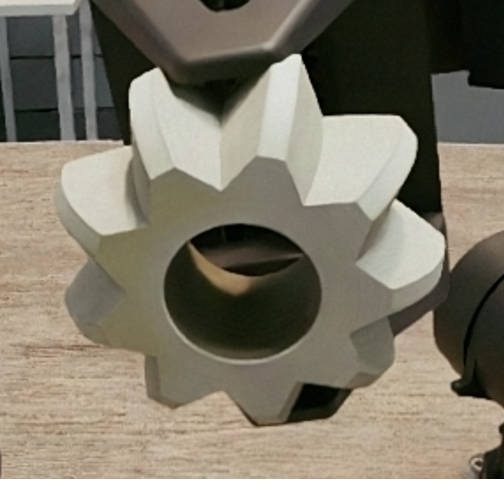

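Call:
execute_actions:
  actions:
    - [[0.1673,0.0488,0.3150,0.4988,0.5129,0.4659,-0.5211,0.6,0.1498,0.0099,0.2991,0.7061,-0.7018,0.0861,0.0370,0.153],[0.1672,0.0472,0.3150,0.4988,0.5129,0.4659,-0.5211,0.6,0.1494,0.0099,0.2982,0.7061,-0.7018,0.0861,0.0370,0.153],[0.1670,0.0453,0.3150,0.4988,0.5129,0.4659,-0.5211,0.6,0.1491,0.0099,0.2973,0.7061,-0.7018,0.0861,0.0370,0.153],[0.1669,0.0433,0.3151,0.4988,0.5129,0.4659,-0.5211,0.6,0.1488,0.0099,0.2963,0.7061,-0.7018,0.0861,0.0370,0.153],[0.1668,0.0413,0.3151,0.4988,0.5129,0.4659,-0.5211,0.6,0.1484,0.0099,0.2954,0.7061,-0.7018,0.0861,0.0370,0.153],[0.1666,0.0393,0.3151,0.4988,0.5129,0.4659,-0.5211,0.6,0.1481,0.0099,0.2945,0.7061,-0.7018,0.0861,0.0370,0.153],[0.1665,0.0373,0.3152,0.4988,0.5129,0.4659,-0.5211,0.6,0.1478,0.0099,0.2936,0.7061,-0.7018,0.0861,0.0370,0.153],[0.1663,0.0353,0.3152,0.4988,0.5129,0.4659,-0.5211,0.6,0.1474,0.0099,0.2927,0.7061,-0.7018,0.0861,0.0370,0.153],[0.1662,0.0333,0.3152,0.4988,0.5129,0.4659,-0.5211,0.6,0.1471,0.0099,0.2918,0.7061,-0.7018,0.0861,0.0370,0.153],[0.1661,0.0313,0.3153,0.4988,0.5129,0.4659,-0.5211,0.6,0.1468,0.0099,0.2908,0.7061,-0.7018,0.0861,0.0370,0.153],[0.1659,0.0293,0.3153,0.4988,0.5129,0.4659,-0.5211,0.6,0.1464,0.0099,0.2899,0.7061,-0.7018,0.0861,0.0370,0.153],[0.1658,0.0275,0.3153,0.4988,0.5129,0.4659,-0.5211,0.6,0.1461,0.0099,0.2890,0.7061,-0.7018,0.0861,0.0370,0.153],[0.1657,0.0260,0.3154,0.4988,0.5129,0.4659,-0.5211,0.6,0.1461,0.0099,0.2890,0.7061,-0.7018,0.0861,0.0370,0.153]]

Call:
wait:
  seconds: 0.2

Scene clock: 69.97 s.
left_arm: end_effector_position=(+0.1580, +0.0355, +0.2848) grip_measured=+0.598 end_effector_quat_wxyz=(+0.474, +0.504, +0.494, -0.527) | right_arm: end_effector_position=(+0.1500, +0.0096, +0.2761) grip_measured=+0.189 end_effector_quat_wxyz=(+0.696, -0.709, +0.103, +0.049)
Joint positions: left_arm=[-0.433  0.754  0.334  0.428  1.047 -0.049  0.075] | right_arm=[ 0.606  0.479  0.268  0.154 -1.066 -1.406  0.056]
Joint velocities: left_arm=[-0.112  0.044 -0.012  0.002 -0.051 -0.037  0.   ] | right_arm=[ 0.015 -0.024 -0.032 -0.017  0.022  0.022 -0.001]
Hand target (left_arm): +0.165, +0.028, +0.315; +0.499, +0.512, +0.466, -0.521
Hand target (right_arm): +0.146, +0.010, +0.289; +0.706, -0.702, +0.086, +0.037
Off the commanded pose (left_arm): 0.033 m, 4 deg.
Off the commanded pose (right_arm): 0.013 m, 3 deg.
Joint stiffness scale: left_arm=[1. 1. 1. 1. 1. 1.] | right_arm=[1. 1. 1. 1. 1. 1.]
camera_calibration (this result's frames):
cam_left_wrist: T_world_to_cam=[[-0.998235, 0.0456706, 0.0379724, 0.148457], [-0.0037798, 0.589181, -0.807992, 0.211617], [-0.0592741, -0.806709, -0.587968, 0.328913], [0, 0, 0, 1]] pos_world=[0.168491, 0.133877, 0.358738]
cam_right_wrist: T_world_to_cam=[[0.192705, 0.0162652, 0.981122, -0.300654], [0.749326, -0.647993, -0.136435, -0.0641224], [0.633541, 0.761472, -0.13706, 0.0596195], [0, 0, 0, 1]] pos_world=[0.0682148, -0.0820593, 0.294402]

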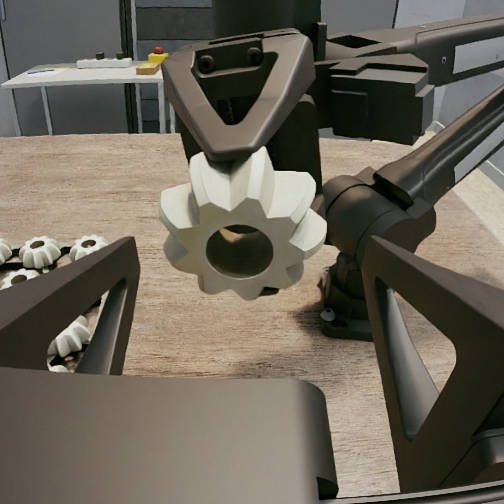

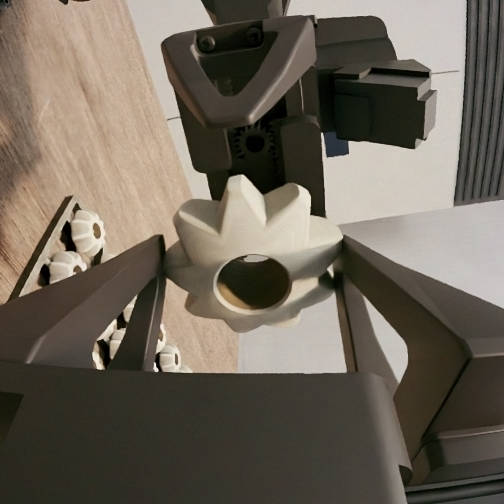

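Scene clock: 70.17 s.
left_arm: end_effector_position=(+0.1576, +0.0346, +0.2841) grip_measured=+0.598 end_effector_quat_wxyz=(+0.473, +0.504, +0.494, -0.527) | right_arm: end_effector_position=(+0.1499, +0.0095, +0.2758) grip_measured=+0.189 end_effector_quat_wxyz=(+0.695, -0.709, +0.103, +0.049)
Joint positions: left_arm=[-0.437  0.756  0.334  0.428  1.046 -0.049  0.075] | right_arm=[ 0.606  0.478  0.267  0.154 -1.065 -1.406  0.056]
Joint velocities: left_arm=[ 0.005  0.005  0.002 -0.002  0.007 -0.081  0.   ] | right_arm=[ 0.005  0.005 -0.002 -0.017 -0.022  0.022 -0.   ]
Hand target (left_arm): +0.165, +0.028, +0.315; +0.499, +0.512, +0.466, -0.521
Hand target (right_arm): +0.146, +0.010, +0.289; +0.706, -0.702, +0.086, +0.037
Off the commanded pose (left_arm): 0.033 m, 5 deg.
Off the commanded pose (right_arm): 0.014 m, 3 deg.
Joint stiffness scale: left_arm=[1. 1. 1. 1. 1. 1.] | right_arm=[1. 1. 1. 1. 1. 1.]
wait: 0.20 s; at rest by 0.17 s
camera_calibration (this result's frames):
cam_left_wrist: T_world_to_cam=[[-0.998059, 0.0475169, 0.0402648, 0.147384], [-0.00445405, 0.590378, -0.807115, 0.211313], [-0.062123, -0.805727, -0.58902, 0.328503], [0, 0, 0, 1]] pos_world=[0.168447, 0.132926, 0.358114]
cam_right_wrist: T_world_to_cam=[[0.193043, 0.0163675, 0.981054, -0.300361], [0.749033, -0.648303, -0.136572, -0.0640831], [0.633785, 0.761206, -0.13741, 0.0597108], [0, 0, 0, 1]] pos_world=[0.0681391, -0.0820814, 0.294124]

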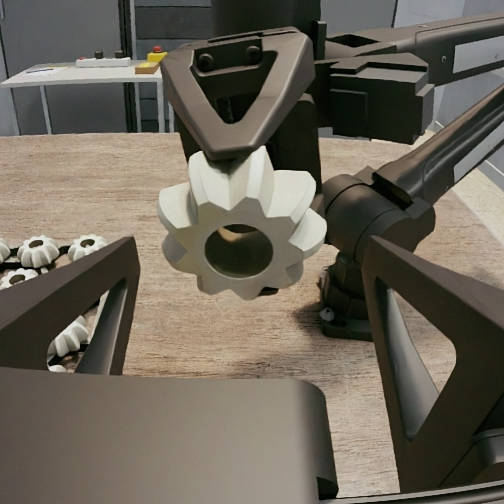

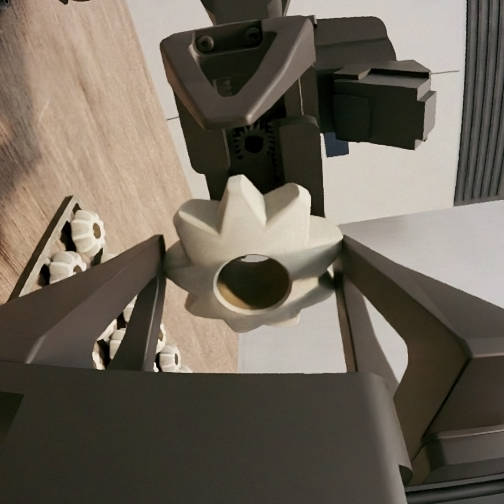

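Call:
zoom_image:
  camera: "cam_left_wrist"
  region: [120, 120, 380, 320]

Region (120, 120, 380, 320) of cam_left_wrist's 504x504 image, scaled by 1.938, with more detail than that image has; it fills the top 388 rows of this view, and the rest is white.

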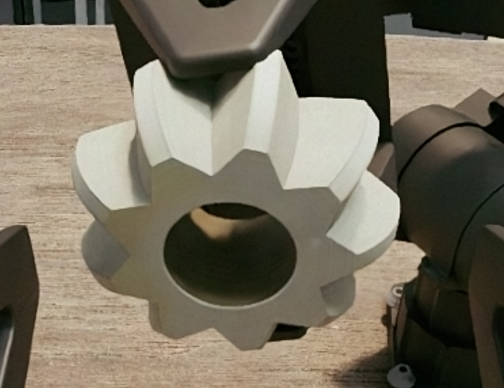

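Call:
execute_actions:
  actions:
    - [[0.1659,0.0250,0.3157,0.5001,0.5126,0.4646,-0.5213,0.58,0.1461,0.0099,0.2890,0.7061,-0.7018,0.0861,0.0370,0.153],[0.1660,0.0237,0.3160,0.5014,0.5122,0.4633,-0.5215,0.57,0.1461,0.0099,0.2890,0.7061,-0.7018,0.0861,0.0370,0.153],[0.1662,0.0222,0.3163,0.5027,0.5119,0.4620,-0.5217,0.56,0.1461,0.0099,0.2890,0.7061,-0.7018,0.0861,0.0370,0.153],[0.1663,0.0207,0.3166,0.5040,0.5115,0.4607,-0.5218,0.55,0.1461,0.0099,0.2890,0.7061,-0.7018,0.0861,0.0370,0.153],[0.1665,0.0192,0.3169,0.5053,0.5112,0.4594,-0.5220,0.54,0.1461,0.0099,0.2890,0.7061,-0.7018,0.0861,0.0370,0.153],[0.1666,0.0177,0.3172,0.5066,0.5109,0.4581,-0.5222,0.53,0.1461,0.0099,0.2890,0.7061,-0.7018,0.0861,0.0370,0.153],[0.1668,0.0162,0.3175,0.5078,0.5105,0.4567,-0.5224,0.52,0.1461,0.0099,0.2890,0.7061,-0.7018,0.0861,0.0370,0.153],[0.1669,0.0147,0.3178,0.5091,0.5102,0.4554,-0.5226,0.51,0.1461,0.0099,0.2890,0.7061,-0.7018,0.0861,0.0370,0.153],[0.1671,0.0132,0.3181,0.5104,0.5098,0.4541,-0.5228,0.50,0.1461,0.0099,0.2890,0.7061,-0.7018,0.0861,0.0370,0.153],[0.1672,0.0117,0.3184,0.5117,0.5095,0.4528,-0.5229,0.50,0.1461,0.0099,0.2890,0.7061,-0.7018,0.0861,0.0370,0.153],[0.1674,0.0102,0.3187,0.5130,0.5091,0.4515,-0.5231,0.50,0.1461,0.0099,0.2890,0.7061,-0.7018,0.0861,0.0370,0.153],[0.1675,0.0090,0.3190,0.5143,0.5088,0.4502,-0.5233,0.50,0.1461,0.0099,0.2890,0.7061,-0.7018,0.0861,0.0370,0.153]]

Call:
wait:
  seconds: 0.2

Scene clock: 72.53 s.
left_arm: end_effector_position=(+0.1588, +0.0197, +0.2850) grip_measured=+0.502 end_effector_quat_wxyz=(+0.490, +0.506, +0.479, -0.525) | right_arm: end_effector_position=(+0.1499, +0.0096, +0.2758) grip_measured=+0.189 end_effector_quat_wxyz=(+0.695, -0.709, +0.103, +0.049)
Joint positions: left_arm=[-0.49   0.819  0.335  0.538  0.989 -0.052  0.071] | right_arm=[ 0.607  0.478  0.267  0.154 -1.065 -1.406  0.056]
Joint velocities: left_arm=[-0.034  0.063  0.017  0.081 -0.051 -0.051  0.001] | right_arm=[-0.005  0.005 -0.002  0.012 -0.051 -0.007 -0.001]
Hand target (left_arm): +0.166, +0.011, +0.318; +0.514, +0.509, +0.450, -0.523
Hand target (right_arm): +0.146, +0.010, +0.289; +0.706, -0.702, +0.086, +0.037
Off the commanded pose (left_arm): 0.037 m, 4 deg.
Off the commanded pose (right_arm): 0.014 m, 3 deg.
Joint stiffness scale: left_arm=[1. 1. 1. 1. 1. 1.] | right_arm=[1. 1. 1. 1. 1. 1.]
camera_calibration (this result's frames):
cam_left_wrist: T_world_to_cam=[[-0.998973, 0.0451784, 0.00353067, 0.159951], [0.0227055, 0.566438, -0.823792, 0.221797], [-0.0392175, -0.822865, -0.566882, 0.307468], [0, 0, 0, 1]] pos_world=[0.166809, 0.120144, 0.356448]
cam_right_wrist: T_world_to_cam=[[0.193034, 0.0163871, 0.981055, -0.300353], [0.749035, -0.648305, -0.136552, -0.0640328], [0.633786, 0.761204, -0.137419, 0.059686], [0, 0, 0, 1]] pos_world=[0.0681129, -0.0820241, 0.294121]

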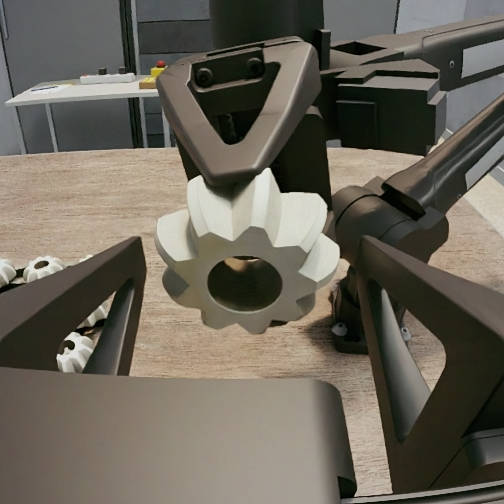

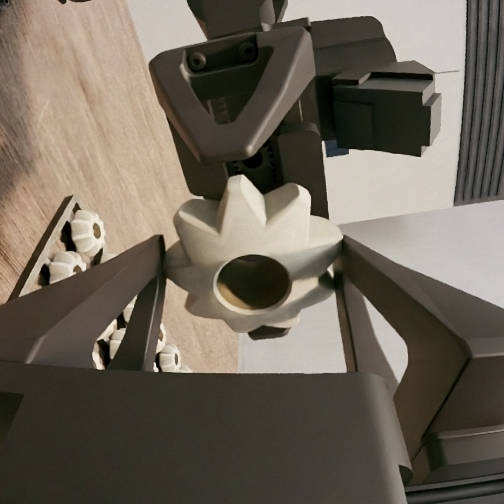

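Scene clock: 72.73 s.
left_arm: end_effector_position=(+0.1592, +0.0192, +0.2866) grip_measured=+0.502 end_effector_quat_wxyz=(+0.491, +0.506, +0.477, -0.525) | right_arm: end_effector_position=(+0.1499, +0.0096, +0.2758) grip_measured=+0.189 end_effector_quat_wxyz=(+0.695, -0.709, +0.103, +0.049)
Joint positions: left_arm=[-0.491  0.821  0.338  0.544  0.989 -0.054  0.071] | right_arm=[ 0.607  0.478  0.267  0.154 -1.065 -1.406  0.056]
Joint velocities: left_arm=[ 0.005 -0.015  0.007  0.007 -0.11  -0.007 -0.001] | right_arm=[-0.024  0.015  0.012  0.017 -0.037 -0.081 -0.   ]
Hand target (left_arm): +0.166, +0.012, +0.318; +0.514, +0.509, +0.450, -0.523
Hand target (right_arm): +0.146, +0.010, +0.289; +0.706, -0.702, +0.086, +0.037
Off the commanded pose (left_arm): 0.035 m, 4 deg.
Off the commanded pose (right_arm): 0.014 m, 3 deg.
Joint stiffness scale: left_arm=[1. 1. 1. 1. 1. 1.] | right_arm=[1. 1. 1. 1. 1. 1.]
wait: 0.20 s; no rest
camera_calibration (this result's frames):
cam_left_wrist: T_world_to_cam=[[-0.998976, 0.0452343, 0.0000366232, 0.161367], [0.0254838, 0.563466, -0.825746, 0.223538], [-0.0373727, -0.8249, -0.564042, 0.306878], [0, 0, 0, 1]] pos_world=[0.166974, 0.119888, 0.357672]
cam_right_wrist: T_world_to_cam=[[0.193034, 0.0163871, 0.981055, -0.300353], [0.749035, -0.648305, -0.136552, -0.0640328], [0.633786, 0.761204, -0.137419, 0.059686], [0, 0, 0, 1]] pos_world=[0.0681129, -0.0820241, 0.294121]

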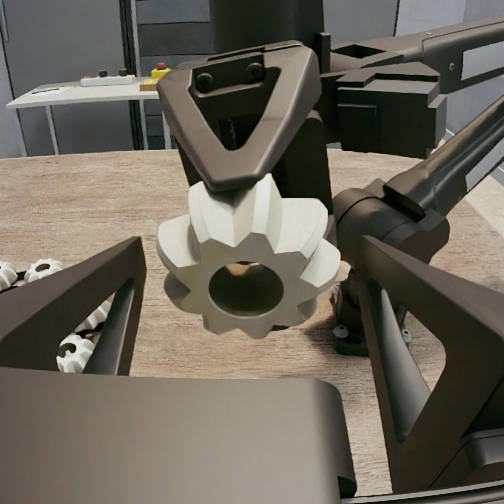

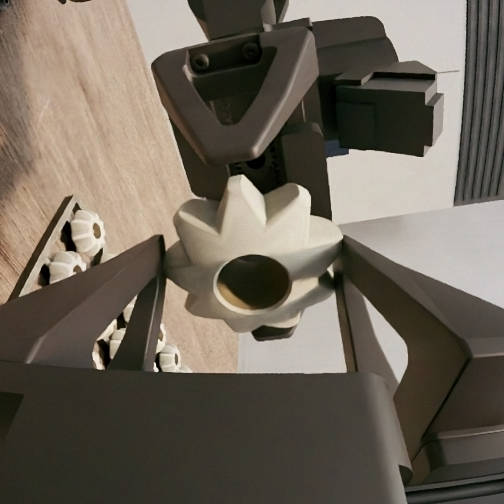

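Call:
execute_actions:
  actions: []

Scene clock: 73.87 s.
left_arm: end_effector_position=(+0.1593, +0.0191, +0.2868) grip_measured=+0.502 end_effector_quat_wxyz=(+0.491, +0.506, +0.477, -0.525) | right_arm: end_effector_position=(+0.1499, +0.0096, +0.2758) grip_measured=+0.189 end_effector_quat_wxyz=(+0.695, -0.709, +0.103, +0.049)
Joint positions: left_arm=[-0.491  0.821  0.338  0.544  0.989 -0.054  0.071] | right_arm=[ 0.607  0.478  0.267  0.154 -1.065 -1.406  0.056]
Joint velocities: left_arm=[ 0.005 -0.015  0.002 -0.017 -0.037 -0.066 -0.001] | right_arm=[-0.005  0.005 -0.007  0.012  0.037 -0.037  0.   ]
Hand target (left_arm): +0.166, +0.011, +0.318; +0.514, +0.509, +0.450, -0.523
Hand target (right_arm): +0.146, +0.010, +0.289; +0.706, -0.702, +0.086, +0.037
Off the commanded pose (left_arm): 0.035 m, 4 deg.
Off the commanded pose (right_arm): 0.014 m, 3 deg.
Joint stiffness scale: left_arm=[1. 1. 1. 1. 1. 1.] | right_arm=[1. 1. 1. 1. 1. 1.]
camera_calibration (this result's frames):
cam_left_wrist: T_world_to_cam=[[-0.998976, 0.045247, -0.000212488, 0.161487], [0.0256807, 0.563107, -0.825985, 0.223814], [-0.0372537, -0.825144, -0.563692, 0.30688], [0, 0, 0, 1]] pos_world=[0.167007, 0.119883, 0.357887]
cam_right_wrist: T_world_to_cam=[[0.193034, 0.0163871, 0.981055, -0.300353], [0.749035, -0.648305, -0.136552, -0.0640328], [0.633786, 0.761204, -0.137419, 0.059686], [0, 0, 0, 1]] pos_world=[0.0681129, -0.0820241, 0.294121]

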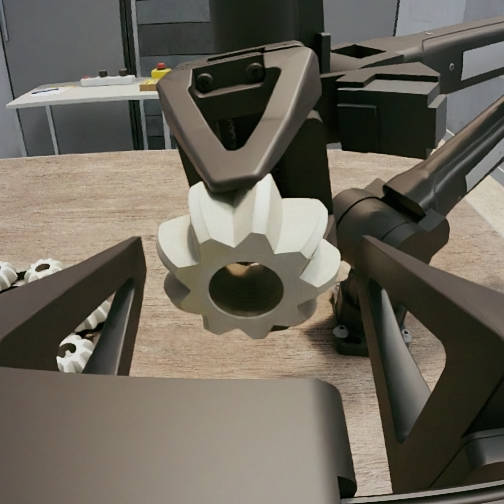

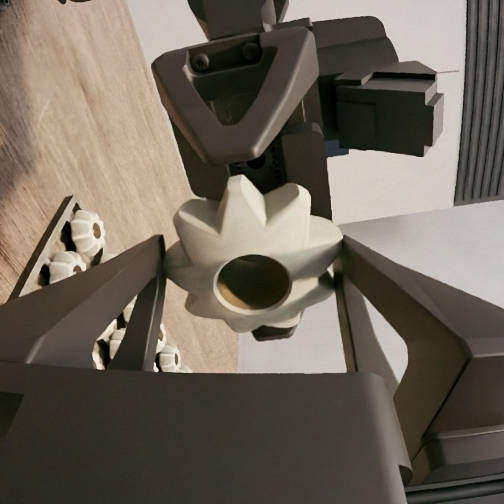

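Call:
zoom_image:
  camera: "cam_left_wrist"
  region: [120, 160, 400, 380]

Call:
zoom_image:
  camera: "cam_right_wrist"
  region: [120, 100, 400, 380]

Region (120, 160, 400, 380) of cam_left_wrist's 504x504 image, scaled by 1.800, with more detail than that image has; it fills the top 396 rows of this view, and the rest is white.

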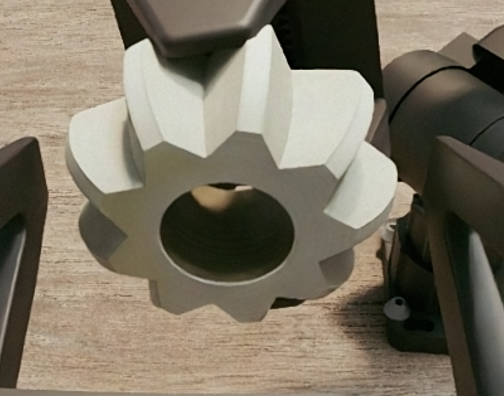

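Region (120, 100, 400, 380) of cam_right_wrist's 504x504 image, scaled by 1.800, with more detail than that image has.

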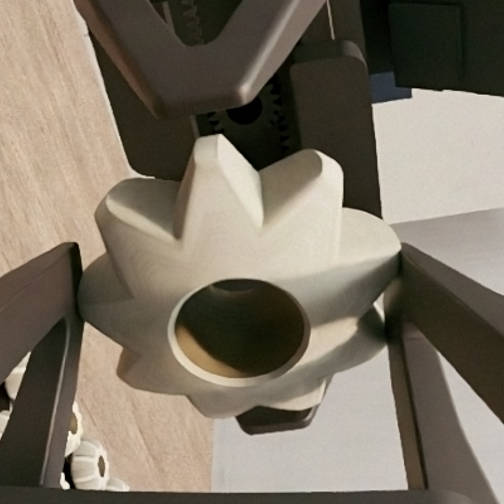

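Call:
execute_actions:
  actions:
    - [[0.1675,0.0086,0.3190,0.5143,0.5088,0.4502,-0.5233,0.50,0.1461,0.0099,0.2890,0.7061,-0.7018,0.0861,0.0370,0.153],[0.1675,0.0082,0.3190,0.5143,0.5088,0.4502,-0.5233,0.50,0.1461,0.0099,0.2890,0.7061,-0.7018,0.0861,0.0370,0.153],[0.1675,0.0078,0.3190,0.5143,0.5088,0.4502,-0.5233,0.50,0.1461,0.0099,0.2890,0.7061,-0.7018,0.0861,0.0370,0.153],[0.1675,0.0074,0.3190,0.5143,0.5088,0.4502,-0.5233,0.50,0.1461,0.0099,0.2890,0.7061,-0.7018,0.0861,0.0370,0.153],[0.1675,0.0070,0.3190,0.5143,0.5088,0.4502,-0.5233,0.50,0.1461,0.0099,0.2890,0.7061,-0.7018,0.0861,0.0370,0.153],[0.1675,0.0066,0.3190,0.5143,0.5088,0.4502,-0.5233,0.50,0.1461,0.0099,0.2890,0.7061,-0.7018,0.0861,0.0370,0.153],[0.1675,0.0062,0.3190,0.5143,0.5088,0.4502,-0.5233,0.50,0.1461,0.0099,0.2890,0.7061,-0.7018,0.0861,0.0370,0.153],[0.1675,0.0058,0.3190,0.5143,0.5088,0.4502,-0.5233,0.50,0.1461,0.0099,0.2890,0.7061,-0.7018,0.0861,0.0370,0.153]]

Scene clock: 76.33 s.
left_arm: end_effector_position=(+0.1587, +0.0170, +0.2857) grip_measured=+0.502 end_effector_quat_wxyz=(+0.490, +0.505, +0.478, -0.525) | right_arm: end_effector_position=(+0.1499, +0.0096, +0.2758) grip_measured=+0.189 end_effector_quat_wxyz=(+0.695, -0.709, +0.103, +0.049)
Joint positions: left_arm=[-0.5    0.825  0.338  0.544  0.978 -0.054  0.071] | right_arm=[ 0.607  0.478  0.267  0.154 -1.065 -1.406  0.056]
Joint velocities: left_arm=[-0.005 -0.015 -0.002 -0.012 -0.007  0.037  0.   ] | right_arm=[-0.005  0.005 -0.012 -0.002  0.022 -0.051  0.001]
Hand target (left_arm): +0.166, +0.008, +0.318; +0.514, +0.509, +0.450, -0.523
Hand target (right_arm): +0.146, +0.010, +0.289; +0.706, -0.702, +0.086, +0.037
Off the commanded pose (left_arm): 0.036 m, 4 deg.
Off the commanded pose (right_arm): 0.014 m, 3 deg.
Joint stiffness scale: left_arm=[1. 1. 1. 1. 1. 1.] | right_arm=[1. 1. 1. 1. 1. 1.]
camera_calibration (this result's frames):
cam_left_wrist: T_world_to_cam=[[-0.999036, 0.0437387, 0.00361378, 0.160002], [0.0217436, 0.564803, -0.824939, 0.22436], [-0.0381228, -0.824066, -0.56521, 0.305008], [0, 0, 0, 1]] pos_world=[0.166597, 0.117629, 0.356899]
cam_right_wrist: T_world_to_cam=[[0.193034, 0.0163871, 0.981055, -0.300353], [0.749035, -0.648305, -0.136552, -0.0640328], [0.633786, 0.761204, -0.137419, 0.059686], [0, 0, 0, 1]] pos_world=[0.0681129, -0.0820241, 0.294121]

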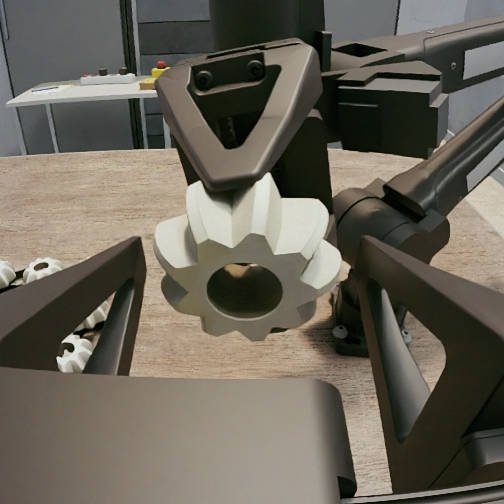

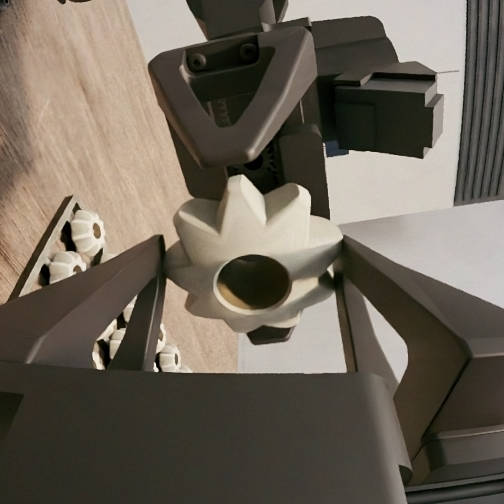

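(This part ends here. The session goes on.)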